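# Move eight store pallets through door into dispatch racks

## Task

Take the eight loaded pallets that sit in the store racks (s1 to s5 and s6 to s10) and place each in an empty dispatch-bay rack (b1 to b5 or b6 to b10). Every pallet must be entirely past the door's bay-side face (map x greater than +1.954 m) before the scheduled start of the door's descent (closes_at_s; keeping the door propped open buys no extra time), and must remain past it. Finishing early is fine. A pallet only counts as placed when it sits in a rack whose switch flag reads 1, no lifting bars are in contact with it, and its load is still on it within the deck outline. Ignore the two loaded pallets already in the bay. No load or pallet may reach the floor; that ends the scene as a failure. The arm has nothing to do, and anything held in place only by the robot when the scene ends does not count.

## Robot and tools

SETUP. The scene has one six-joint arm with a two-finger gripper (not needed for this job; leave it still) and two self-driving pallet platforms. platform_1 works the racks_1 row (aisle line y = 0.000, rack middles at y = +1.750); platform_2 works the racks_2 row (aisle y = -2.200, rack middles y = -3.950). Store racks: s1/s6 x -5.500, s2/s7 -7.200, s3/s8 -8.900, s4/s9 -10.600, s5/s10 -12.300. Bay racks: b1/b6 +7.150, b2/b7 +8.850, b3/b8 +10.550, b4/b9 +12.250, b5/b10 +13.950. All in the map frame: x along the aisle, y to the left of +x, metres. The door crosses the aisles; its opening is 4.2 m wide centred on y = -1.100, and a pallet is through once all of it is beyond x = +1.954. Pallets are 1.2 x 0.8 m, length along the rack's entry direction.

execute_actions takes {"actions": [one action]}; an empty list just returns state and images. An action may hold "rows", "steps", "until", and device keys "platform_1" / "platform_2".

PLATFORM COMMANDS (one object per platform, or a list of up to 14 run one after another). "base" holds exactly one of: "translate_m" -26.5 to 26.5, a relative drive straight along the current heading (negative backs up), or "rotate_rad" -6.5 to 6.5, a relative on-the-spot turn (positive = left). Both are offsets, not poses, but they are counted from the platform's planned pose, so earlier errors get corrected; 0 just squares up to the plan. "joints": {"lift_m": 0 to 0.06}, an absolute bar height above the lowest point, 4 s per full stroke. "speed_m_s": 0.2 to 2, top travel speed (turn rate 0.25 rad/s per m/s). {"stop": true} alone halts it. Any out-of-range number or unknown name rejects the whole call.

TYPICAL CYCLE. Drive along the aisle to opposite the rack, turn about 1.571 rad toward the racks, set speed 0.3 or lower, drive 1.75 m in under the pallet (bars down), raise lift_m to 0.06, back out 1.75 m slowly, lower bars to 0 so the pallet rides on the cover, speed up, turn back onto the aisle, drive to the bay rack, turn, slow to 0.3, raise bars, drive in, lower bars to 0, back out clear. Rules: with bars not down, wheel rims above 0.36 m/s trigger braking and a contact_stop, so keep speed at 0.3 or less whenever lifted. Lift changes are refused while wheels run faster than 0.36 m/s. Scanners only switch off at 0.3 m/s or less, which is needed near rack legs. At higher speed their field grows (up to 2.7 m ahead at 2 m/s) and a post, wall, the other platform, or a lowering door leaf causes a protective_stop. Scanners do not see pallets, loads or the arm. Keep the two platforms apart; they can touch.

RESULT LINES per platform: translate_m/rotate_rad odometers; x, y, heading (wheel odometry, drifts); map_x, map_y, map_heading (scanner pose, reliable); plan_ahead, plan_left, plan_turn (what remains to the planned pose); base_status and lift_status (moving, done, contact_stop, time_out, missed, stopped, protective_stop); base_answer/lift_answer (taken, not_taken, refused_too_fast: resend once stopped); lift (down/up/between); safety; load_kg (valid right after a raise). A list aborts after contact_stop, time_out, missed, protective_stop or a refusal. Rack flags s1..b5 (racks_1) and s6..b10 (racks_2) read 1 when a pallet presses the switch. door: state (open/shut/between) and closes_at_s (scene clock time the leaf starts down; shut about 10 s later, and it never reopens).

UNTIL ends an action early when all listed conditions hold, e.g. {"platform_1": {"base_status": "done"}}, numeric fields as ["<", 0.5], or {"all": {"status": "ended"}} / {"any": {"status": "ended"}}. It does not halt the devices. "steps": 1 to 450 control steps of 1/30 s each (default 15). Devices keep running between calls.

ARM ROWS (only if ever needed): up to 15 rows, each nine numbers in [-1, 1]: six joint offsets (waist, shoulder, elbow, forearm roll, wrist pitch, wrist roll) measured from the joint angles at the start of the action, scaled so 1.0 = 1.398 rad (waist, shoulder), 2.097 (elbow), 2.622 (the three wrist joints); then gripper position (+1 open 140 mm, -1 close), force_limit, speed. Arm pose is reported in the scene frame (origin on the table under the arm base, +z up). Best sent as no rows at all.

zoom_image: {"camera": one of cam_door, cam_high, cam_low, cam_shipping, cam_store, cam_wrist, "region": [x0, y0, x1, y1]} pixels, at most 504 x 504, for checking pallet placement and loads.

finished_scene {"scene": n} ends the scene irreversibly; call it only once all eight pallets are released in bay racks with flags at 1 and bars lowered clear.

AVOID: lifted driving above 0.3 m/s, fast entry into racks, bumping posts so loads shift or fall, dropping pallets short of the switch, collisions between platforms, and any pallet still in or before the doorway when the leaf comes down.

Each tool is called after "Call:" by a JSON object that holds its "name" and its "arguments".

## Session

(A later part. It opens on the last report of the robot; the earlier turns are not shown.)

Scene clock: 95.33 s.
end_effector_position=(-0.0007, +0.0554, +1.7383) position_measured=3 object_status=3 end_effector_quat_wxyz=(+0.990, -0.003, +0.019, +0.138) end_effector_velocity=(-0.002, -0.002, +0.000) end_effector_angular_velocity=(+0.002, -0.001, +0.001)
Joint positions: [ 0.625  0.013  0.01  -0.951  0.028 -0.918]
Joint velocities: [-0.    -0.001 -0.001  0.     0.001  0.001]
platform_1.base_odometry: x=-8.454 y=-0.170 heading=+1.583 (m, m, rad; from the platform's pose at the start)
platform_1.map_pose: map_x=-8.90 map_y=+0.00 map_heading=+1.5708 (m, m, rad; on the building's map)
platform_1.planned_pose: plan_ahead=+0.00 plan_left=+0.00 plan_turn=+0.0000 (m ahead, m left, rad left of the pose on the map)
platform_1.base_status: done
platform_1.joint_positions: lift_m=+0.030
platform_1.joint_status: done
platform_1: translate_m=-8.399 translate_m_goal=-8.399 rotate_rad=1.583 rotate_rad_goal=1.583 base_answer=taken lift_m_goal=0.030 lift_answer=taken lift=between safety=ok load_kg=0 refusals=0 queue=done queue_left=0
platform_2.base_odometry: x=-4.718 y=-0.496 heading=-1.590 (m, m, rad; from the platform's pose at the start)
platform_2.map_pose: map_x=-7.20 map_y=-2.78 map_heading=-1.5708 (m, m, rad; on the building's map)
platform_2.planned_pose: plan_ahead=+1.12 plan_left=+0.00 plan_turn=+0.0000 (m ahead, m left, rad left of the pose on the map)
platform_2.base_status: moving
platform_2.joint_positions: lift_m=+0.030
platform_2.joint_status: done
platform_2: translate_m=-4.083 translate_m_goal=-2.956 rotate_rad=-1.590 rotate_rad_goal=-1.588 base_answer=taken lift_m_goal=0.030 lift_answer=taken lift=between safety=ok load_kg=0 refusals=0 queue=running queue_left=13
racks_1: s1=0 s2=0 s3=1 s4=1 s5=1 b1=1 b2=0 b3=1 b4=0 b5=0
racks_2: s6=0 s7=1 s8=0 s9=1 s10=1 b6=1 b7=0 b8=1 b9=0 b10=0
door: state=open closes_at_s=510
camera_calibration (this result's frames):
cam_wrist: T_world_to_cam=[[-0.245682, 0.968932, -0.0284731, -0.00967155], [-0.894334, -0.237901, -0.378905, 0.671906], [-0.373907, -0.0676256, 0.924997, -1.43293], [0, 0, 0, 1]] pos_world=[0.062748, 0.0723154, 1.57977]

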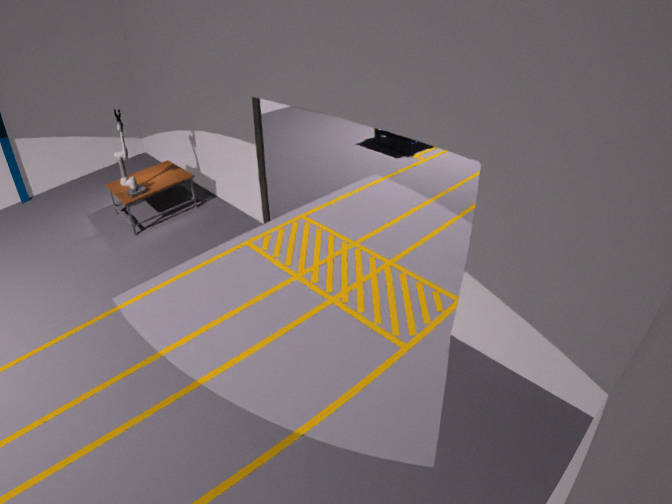

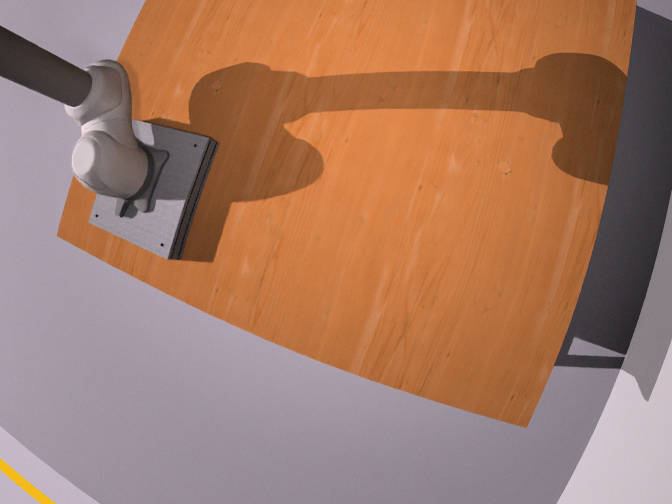

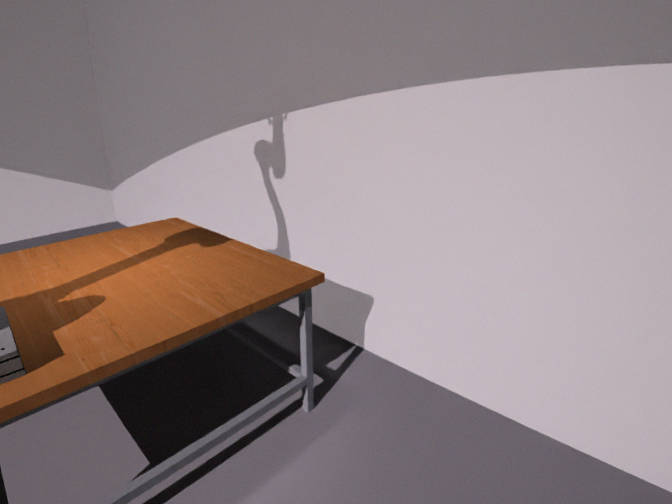

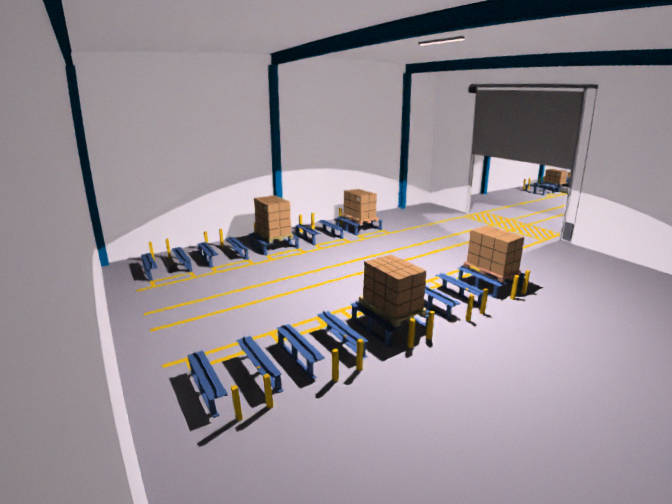

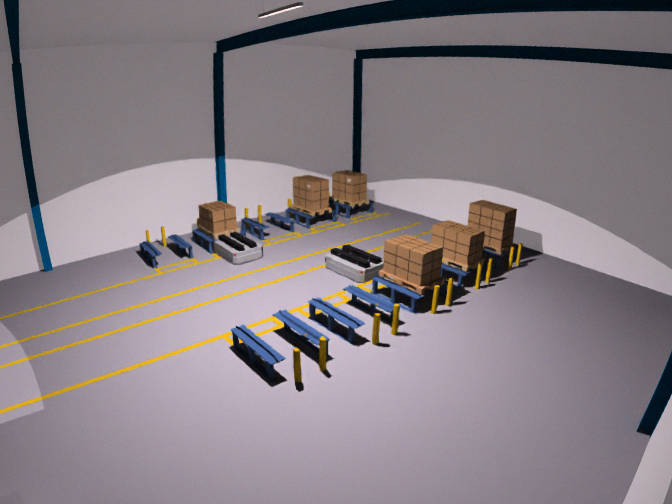

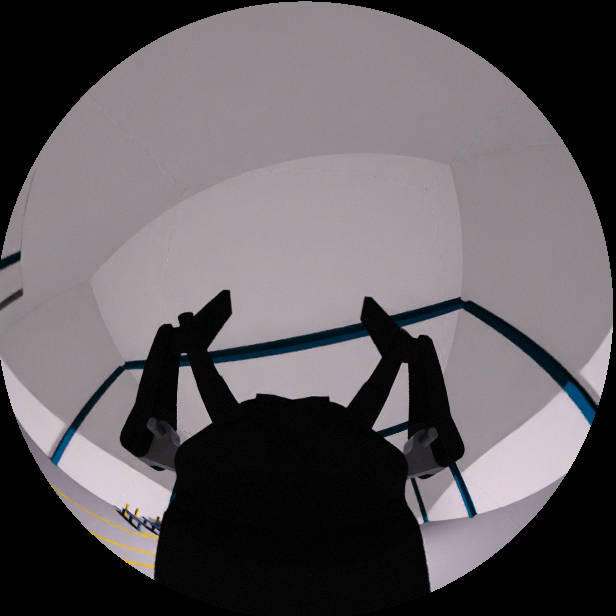

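Call:
{"name": "execute_actions", "arguments": {"actions": [{"platform_1":[{"base":{"translate_m":1.70},"speed_m_s":0.3},{"joints":{"lift_m":0.05}},{"base":{"translate_m":-1.70},"joints":{"lift_m":0.055}},{"base":{"rotate_rad":-1.5708},"joints":{"lift_m":0},"speed_m_s":2},{"base":{"translate_m":17.75}},{"base":{"rotate_rad":1.5708},"joints":{"lift_m":0.055}},{"base":{"translate_m":1.70},"speed_m_s":0.3},{"joints":{"lift_m":0.032}},{"base":{"translate_m":-1.70},"joints":{"lift_m":0}},{"base":{"rotate_rad":-1.5708},"speed_m_s":2},{"base":{"translate_m":-19.45}},{"base":{"rotate_rad":1.5708},"joints":{"lift_m":0.03}},{"base":{"translate_m":1.70},"speed_m_s":0.3},{"joints":{"lift_m":0.05}}],"steps":450}]}}

Call:
{"name": "execute_actions", "arguments": {"actions": [{"steps":450}]}}

Scene clock: 111.23 s.
end_effector_position=(-0.0007, +0.0554, +1.7383) position_measured=3 object_status=3 end_effector_quat_wxyz=(+0.990, -0.003, +0.019, +0.138) end_effector_velocity=(-0.001, -0.000, +0.000) end_effector_angular_velocity=(+0.000, -0.001, +0.001)
Joint positions: [ 0.625  0.013  0.01  -0.951  0.028 -0.918]
Joint velocities: [ 0.    -0.001  0.     0.001 -0.     0.   ]
platform_1.base_odometry: x=-8.454 y=-0.170 heading=+1.553 (m, m, rad; from the platform's pose at the start)
platform_1.map_pose: map_x=-8.90 map_y=+0.00 map_heading=+1.5359 (m, m, rad; on the building's map)
platform_1.planned_pose: plan_ahead=+0.00 plan_left=+0.00 plan_turn=-1.5359 (m ahead, m left, rad left of the pose on the map)
platform_1.base_status: moving
platform_1.joint_positions: lift_m=+0.053
platform_1.joint_status: moving
platform_1: translate_m=-8.399 translate_m_goal=-8.399 rotate_rad=1.544 rotate_rad_goal=0.012 base_answer=taken lift_m_goal=0.000 lift_answer=taken lift=between safety=ok load_kg=176 refusals=0 queue=running queue_left=10
platform_2.base_odometry: x=-4.710 y=+0.076 heading=-0.173 (m, m, rad; from the platform's pose at the start)
platform_2.map_pose: map_x=-7.20 map_y=-2.20 map_heading=-0.1396 (m, m, rad; on the building's map)
platform_2.planned_pose: plan_ahead=+0.00 plan_left=+0.00 plan_turn=+0.1396 (m ahead, m left, rad left of the pose on the map)
platform_2.base_status: moving
platform_2.joint_positions: lift_m=+0.007
platform_2.joint_status: moving
platform_2: translate_m=-4.665 translate_m_goal=-4.665 rotate_rad=-0.156 rotate_rad_goal=-0.017 base_answer=taken lift_m_goal=0.000 lift_answer=taken lift=between safety=ok load_kg=-32 refusals=0 queue=running queue_left=10
racks_1: s1=0 s2=0 s3=0 s4=1 s5=1 b1=1 b2=0 b3=1 b4=0 b5=0
racks_2: s6=0 s7=0 s8=0 s9=1 s10=1 b6=1 b7=0 b8=1 b9=0 b10=0
door: state=open closes_at_s=510
camera_calibration (this result's frames):
cam_wrist: T_world_to_cam=[[-0.245682, 0.968932, -0.0284731, -0.00967161], [-0.894334, -0.237901, -0.378905, 0.671906], [-0.373907, -0.0676256, 0.924997, -1.43293], [0, 0, 0, 1]] pos_world=[0.062748, 0.0723154, 1.57977]

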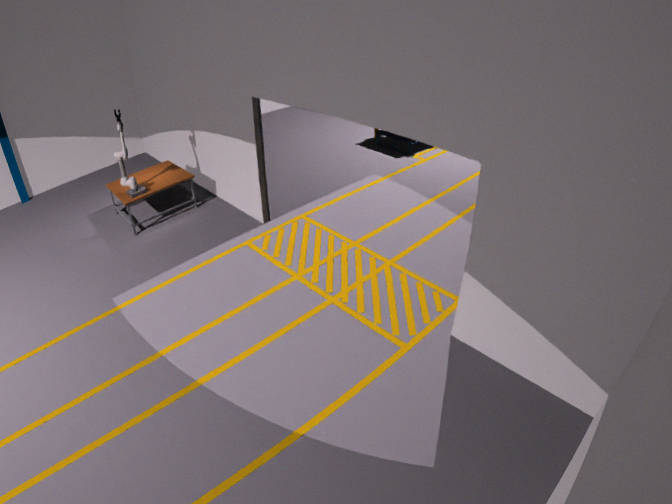

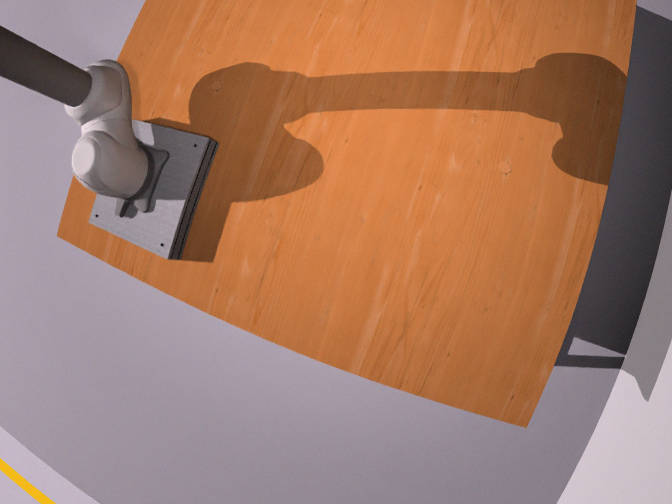

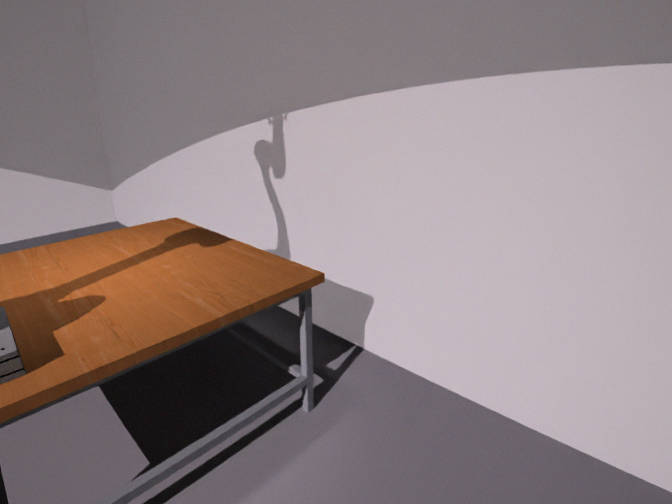

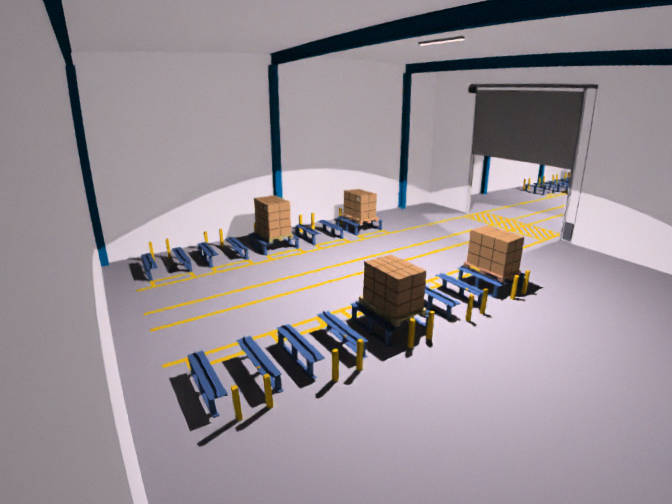

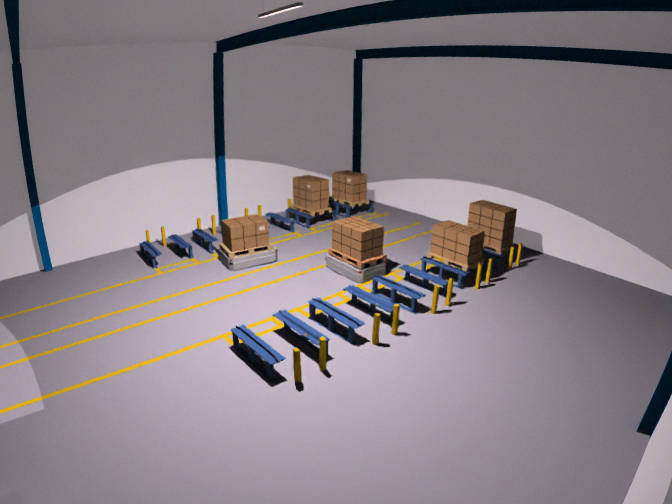

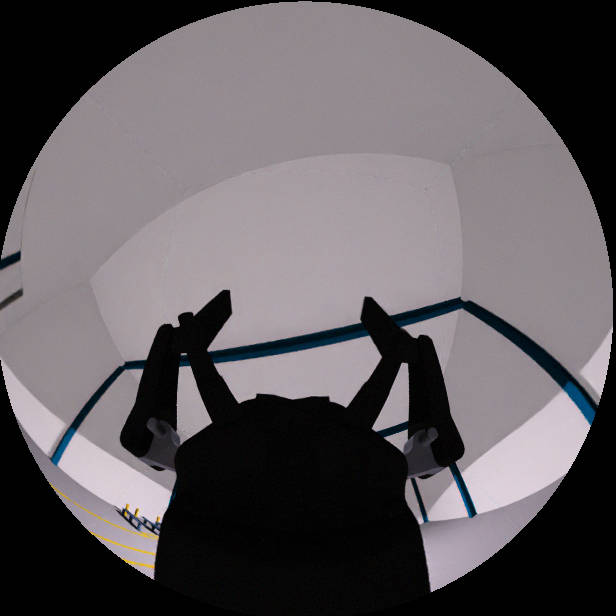

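Scene clock: 126.23 s.
end_effector_position=(-0.0007, +0.0554, +1.7383) position_measured=3 object_status=3 end_effector_quat_wxyz=(+0.990, -0.003, +0.019, +0.138) end_effector_velocity=(+0.000, -0.000, -0.000) end_effector_angular_velocity=(-0.000, +0.001, -0.001)
Joint positions: [ 0.625  0.013  0.01  -0.951  0.028 -0.918]
Joint velocities: [ 0.    -0.001  0.002 -0.002  0.001  0.001]
platform_1.base_odometry: x=+7.880 y=+0.064 heading=+0.018 (m, m, rad; from the platform's pose at the start)
platform_1.map_pose: map_x=+7.46 map_y=+0.00 map_heading=+0.0000 (m, m, rad; on the building's map)
platform_1.planned_pose: plan_ahead=+1.39 plan_left=+0.00 plan_turn=+0.0000 (m ahead, m left, rad left of the pose on the map)
platform_1.base_status: moving
platform_1.joint_positions: lift_m=+0.000
platform_1.joint_status: done
platform_1: translate_m=7.973 translate_m_goal=9.352 rotate_rad=0.018 rotate_rad_goal=0.019 base_answer=taken lift_m_goal=0.000 lift_answer=taken lift=down safety=ok load_kg=-49 refusals=0 queue=running queue_left=9
platform_2.base_odometry: x=+11.367 y=-0.205 heading=-0.038 (m, m, rad; from the platform's pose at the start)
platform_2.map_pose: map_x=+8.85 map_y=-2.20 map_heading=-0.0262 (m, m, rad; on the building's map)
platform_2.planned_pose: plan_ahead=+0.00 plan_left=+0.00 plan_turn=-1.5446 (m ahead, m left, rad left of the pose on the map)
platform_2.base_status: moving
platform_2.joint_positions: lift_m=+0.001
platform_2.joint_status: moving
platform_2: translate_m=11.416 translate_m_goal=11.415 rotate_rad=-0.046 rotate_rad_goal=-1.588 base_answer=taken lift_m_goal=0.055 lift_answer=taken lift=down safety=ok load_kg=2 refusals=0 queue=running queue_left=8
racks_1: s1=0 s2=0 s3=0 s4=1 s5=1 b1=1 b2=0 b3=1 b4=0 b5=0
racks_2: s6=0 s7=0 s8=0 s9=1 s10=1 b6=1 b7=0 b8=1 b9=0 b10=0
door: state=open closes_at_s=510
camera_calibration (this result's frames):
cam_wrist: T_world_to_cam=[[-0.245682, 0.968932, -0.0284732, -0.00967152], [-0.894334, -0.237901, -0.378905, 0.671906], [-0.373907, -0.0676256, 0.924997, -1.43293], [0, 0, 0, 1]] pos_world=[0.062748, 0.0723154, 1.57977]

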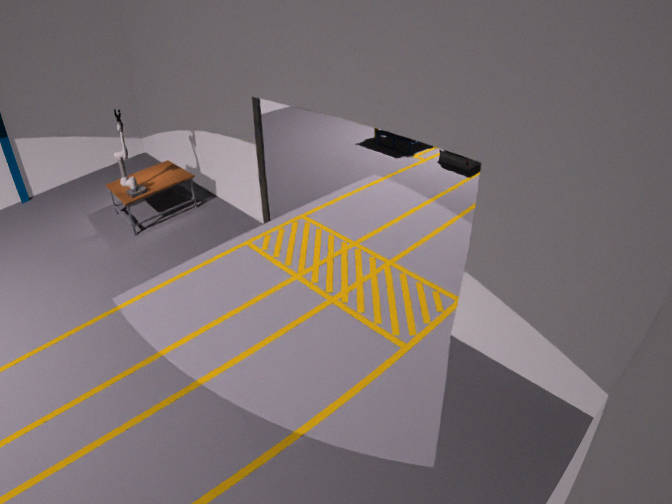

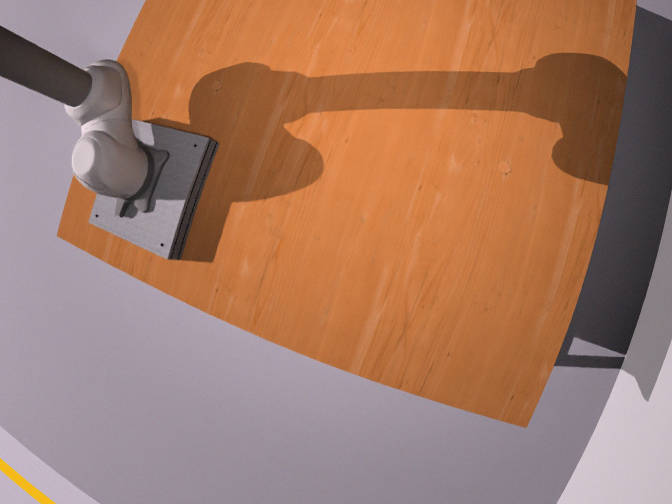

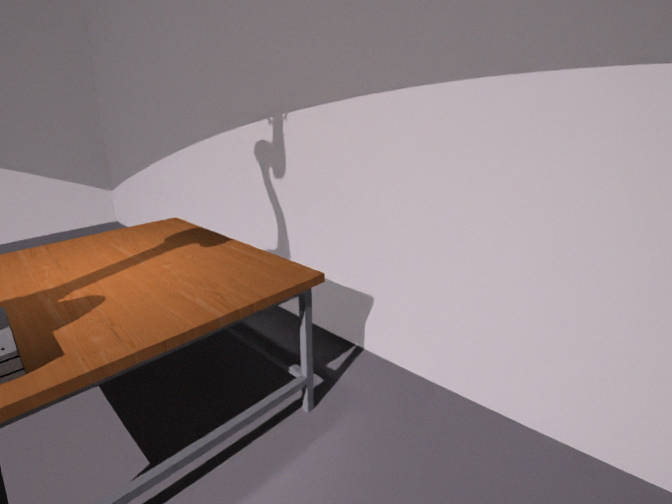

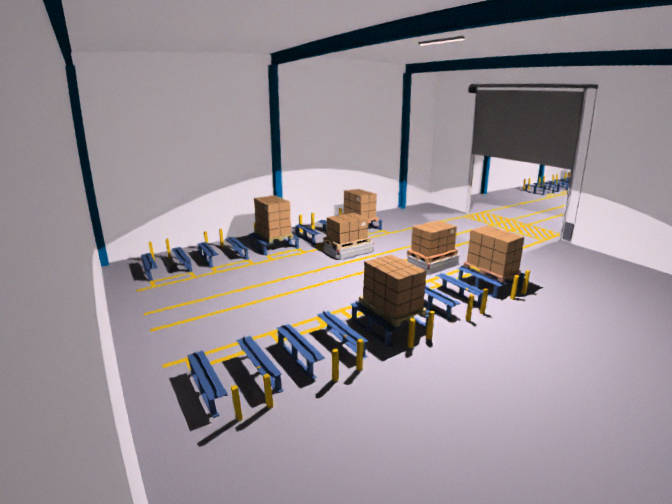

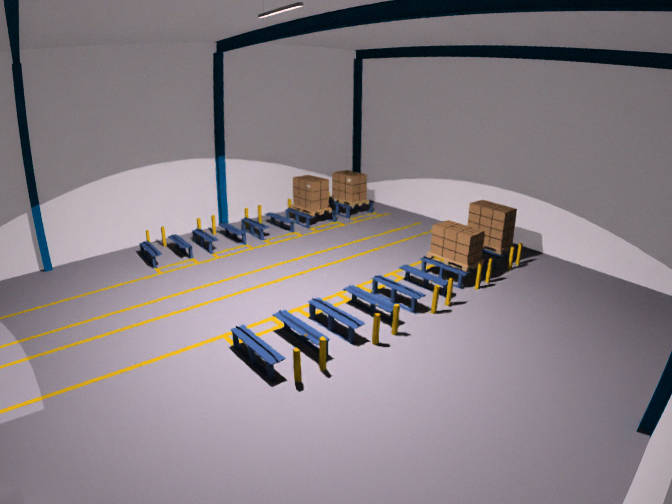

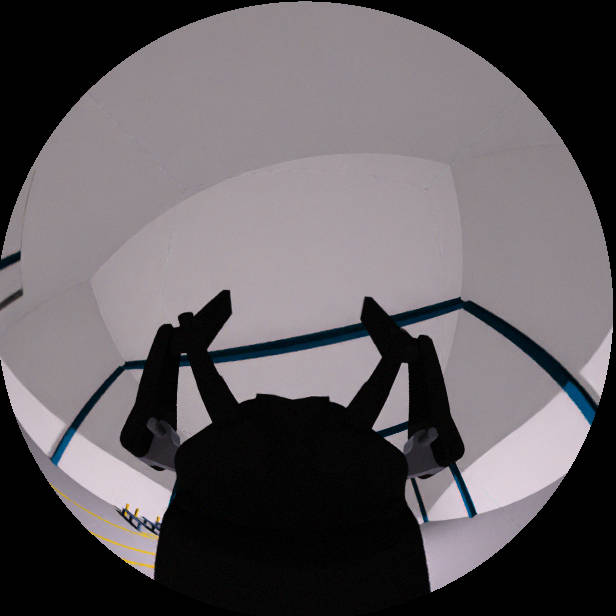

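Call:
{"name": "execute_actions", "arguments": {"actions": [{"steps":450,"until":{"platform_1":{"queue_left":["<=",5]}}}]}}

Call:
{"name": "execute_actions", "arguments": {"actions": [{"steps":450}]}}

Scene clock: 141.57 s.
end_effector_position=(-0.0007, +0.0554, +1.7383) position_measured=3 object_status=3 end_effector_quat_wxyz=(+0.990, -0.003, +0.019, +0.138) end_effector_velocity=(+0.001, +0.001, -0.000) end_effector_angular_velocity=(-0.000, +0.001, +0.001)
Joint positions: [ 0.625  0.013  0.01  -0.951  0.028 -0.918]
Joint velocities: [ 0.     0.001 -0.     0.001  0.001 -0.001]
platform_1.base_odometry: x=+9.271 y=+1.787 heading=+1.586 (m, m, rad; from the platform's pose at the start)
platform_1.map_pose: map_x=+8.85 map_y=+1.70 map_heading=+1.5708 (m, m, rad; on the building's map)
platform_1.planned_pose: plan_ahead=+0.00 plan_left=+0.00 plan_turn=+0.0000 (m ahead, m left, rad left of the pose on the map)
platform_1.base_status: done
platform_1.joint_positions: lift_m=+0.032
platform_1.joint_status: moving
platform_1: translate_m=11.062 translate_m_goal=11.062 rotate_rad=1.586 rotate_rad_goal=1.585 base_answer=taken lift_m_goal=0.032 lift_answer=taken lift=between safety=ok load_kg=-30 refusals=0 queue=running queue_left=6
platform_2.base_odometry: x=+11.348 y=-1.042 heading=-1.592 (m, m, rad; from the platform's pose at the start)
platform_2.map_pose: map_x=+8.85 map_y=-3.02 map_heading=-1.5708 (m, m, rad; on the building's map)
platform_2.planned_pose: plan_ahead=-0.82 plan_left=+0.00 plan_turn=+0.0000 (m ahead, m left, rad left of the pose on the map)
platform_2.base_status: moving
platform_2.joint_positions: lift_m=+0.000
platform_2.joint_status: done
platform_2: translate_m=12.243 translate_m_goal=11.416 rotate_rad=-1.592 rotate_rad_goal=-1.590 base_answer=taken lift_m_goal=0.000 lift_answer=taken lift=down safety=ok load_kg=-49 refusals=0 queue=running queue_left=5
racks_1: s1=0 s2=0 s3=0 s4=1 s5=1 b1=1 b2=1 b3=1 b4=0 b5=0
racks_2: s6=0 s7=0 s8=0 s9=1 s10=1 b6=1 b7=1 b8=1 b9=0 b10=0
door: state=open closes_at_s=510
camera_calibration (this result's frames):
cam_wrist: T_world_to_cam=[[-0.245682, 0.968932, -0.0284731, -0.00967158], [-0.894334, -0.237902, -0.378905, 0.671906], [-0.373907, -0.0676258, 0.924997, -1.43293], [0, 0, 0, 1]] pos_world=[0.0627478, 0.0723153, 1.57977]

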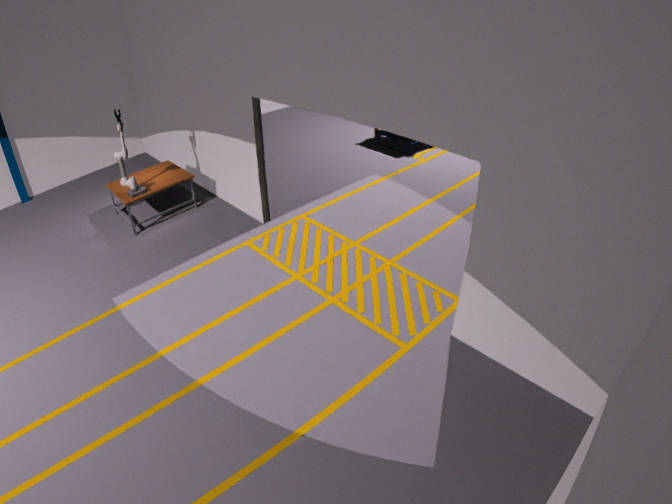

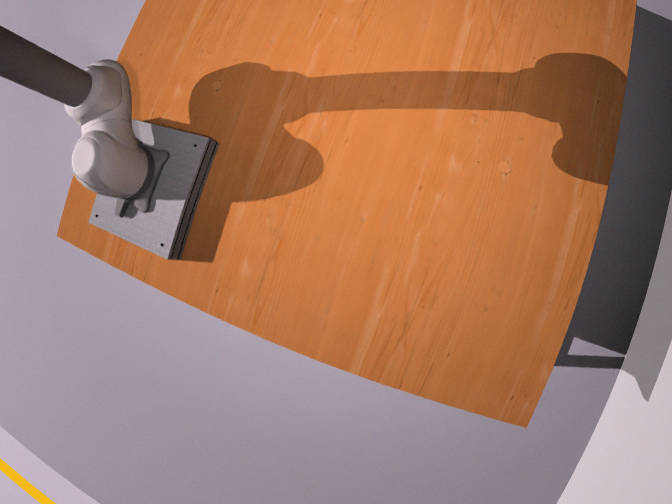

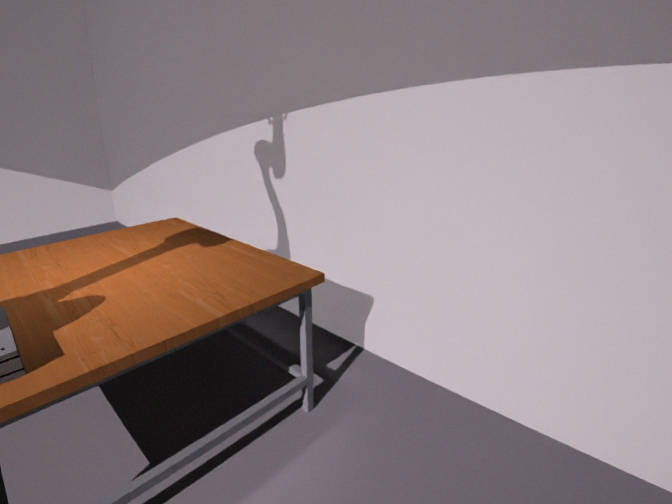

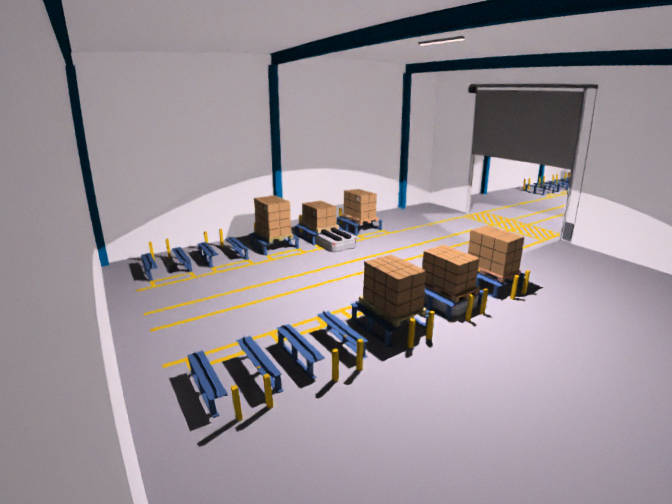

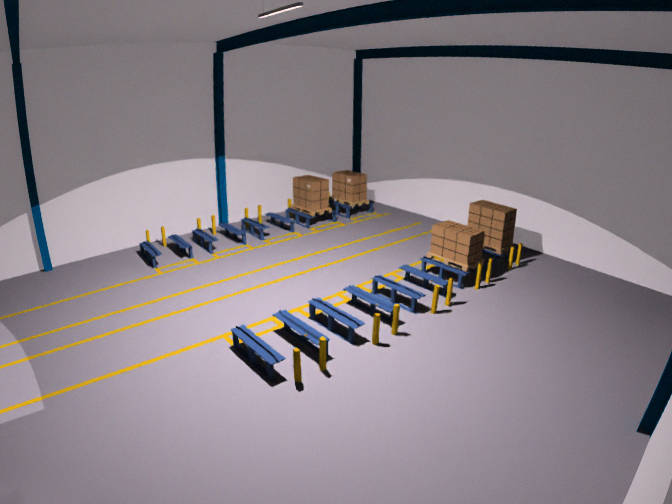

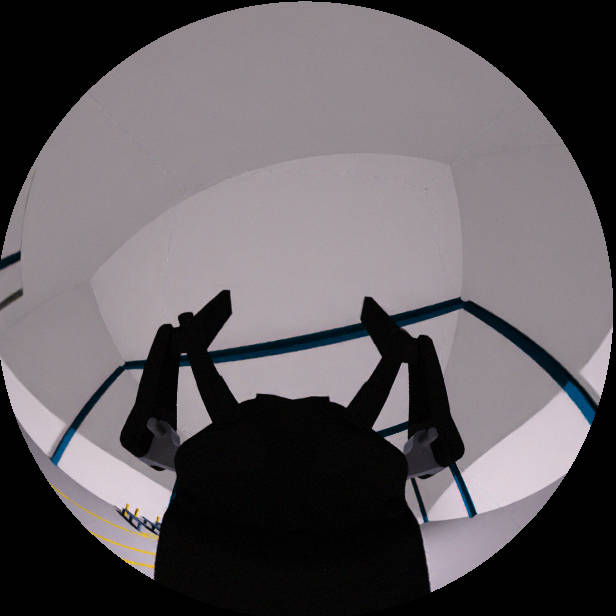

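Scene clock: 156.57 s.
end_effector_position=(-0.0007, +0.0554, +1.7383) position_measured=3 object_status=3 end_effector_quat_wxyz=(+0.990, -0.003, +0.019, +0.138) end_effector_velocity=(+0.001, +0.000, -0.000) end_effector_angular_velocity=(+0.000, +0.002, -0.001)
Joint positions: [ 0.625  0.013  0.01  -0.951  0.028 -0.918]
Joint velocities: [ 0.     0.     0.     0.002  0.001 -0.002]
platform_1.base_odometry: x=+5.580 y=+0.025 heading=+0.029 (m, m, rad; from the platform's pose at the start)
platform_1.map_pose: map_x=+5.09 map_y=+0.02 map_heading=+0.0131 (m, m, rad; on the building's map)
platform_1.planned_pose: plan_ahead=-15.69 plan_left=+0.19 plan_turn=-0.0131 (m ahead, m left, rad left of the pose on the map)
platform_1.base_status: moving
platform_1.joint_positions: lift_m=+0.000
platform_1.joint_status: done
platform_1: translate_m=5.588 translate_m_goal=-10.088 rotate_rad=0.030 rotate_rad_goal=0.032 base_answer=taken lift_m_goal=0.000 lift_answer=taken lift=down safety=ok load_kg=-49 refusals=0 queue=running queue_left=3
platform_2.base_odometry: x=+0.807 y=+0.037 heading=-0.025 (m, m, rad; from the platform's pose at the start)
platform_2.map_pose: map_x=-1.77 map_y=-2.21 map_heading=-0.0087 (m, m, rad; on the building's map)
platform_2.planned_pose: plan_ahead=-8.83 plan_left=-0.07 plan_turn=+0.0087 (m ahead, m left, rad left of the pose on the map)
platform_2.base_status: moving
platform_2.joint_positions: lift_m=+0.000
platform_2.joint_status: done
platform_2: translate_m=0.788 translate_m_goal=-8.034 rotate_rad=-0.022 rotate_rad_goal=-0.020 base_answer=taken lift_m_goal=0.000 lift_answer=taken lift=down safety=ok load_kg=-49 refusals=0 queue=running queue_left=3
racks_1: s1=0 s2=0 s3=0 s4=1 s5=1 b1=1 b2=1 b3=1 b4=0 b5=0
racks_2: s6=0 s7=0 s8=0 s9=1 s10=1 b6=1 b7=1 b8=1 b9=0 b10=0
door: state=open closes_at_s=510
camera_calibration (this result's frames):
cam_wrist: T_world_to_cam=[[-0.245682, 0.968932, -0.0284731, -0.00967158], [-0.894334, -0.237902, -0.378905, 0.671906], [-0.373907, -0.0676257, 0.924997, -1.43293], [0, 0, 0, 1]] pos_world=[0.062748, 0.0723154, 1.57977]

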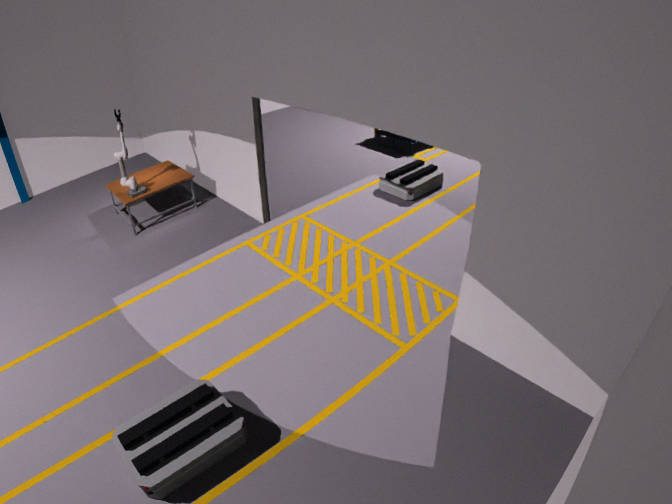

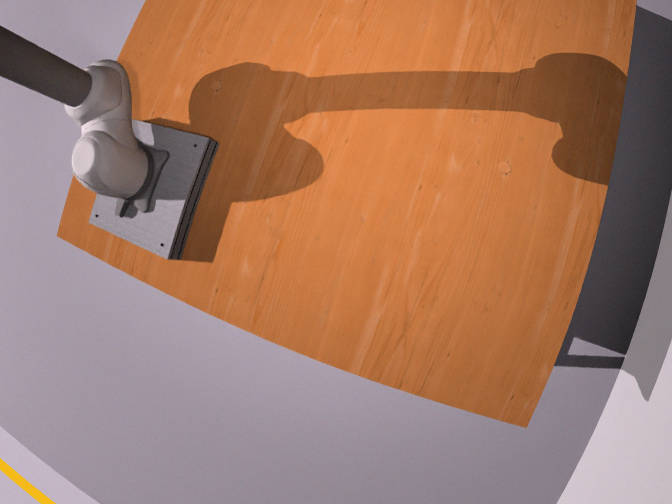

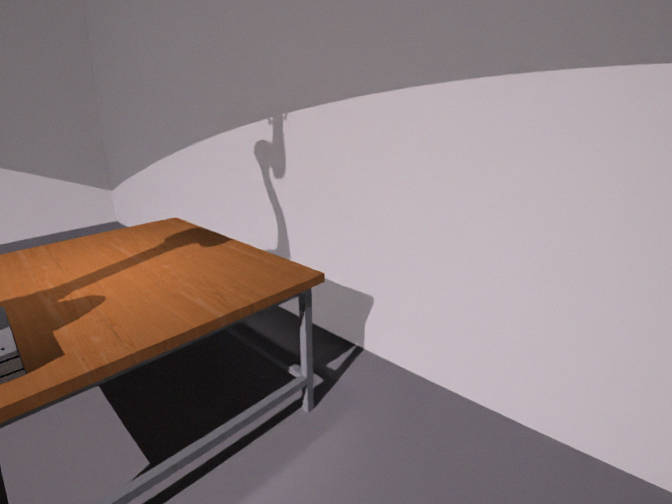

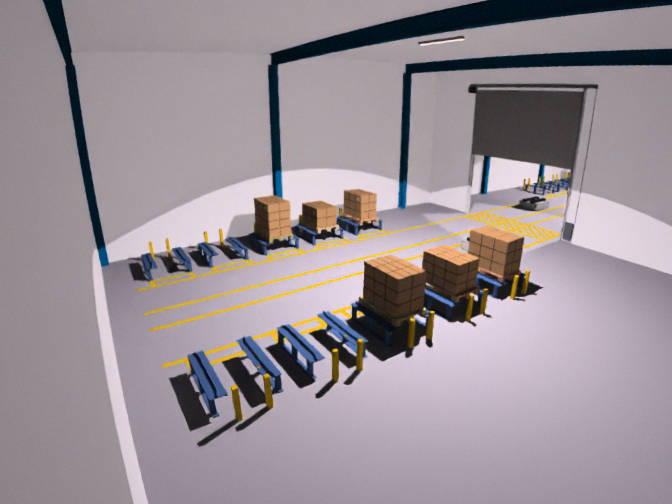

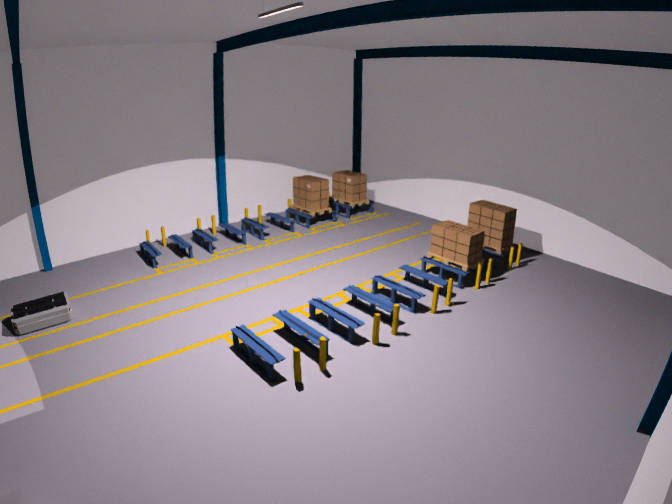

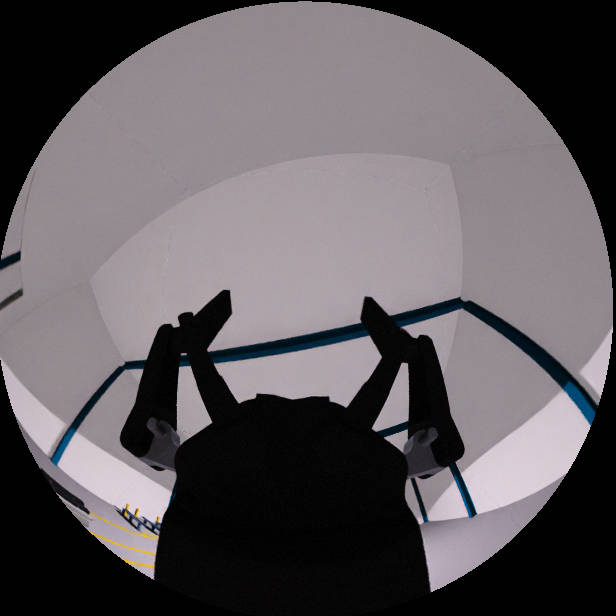

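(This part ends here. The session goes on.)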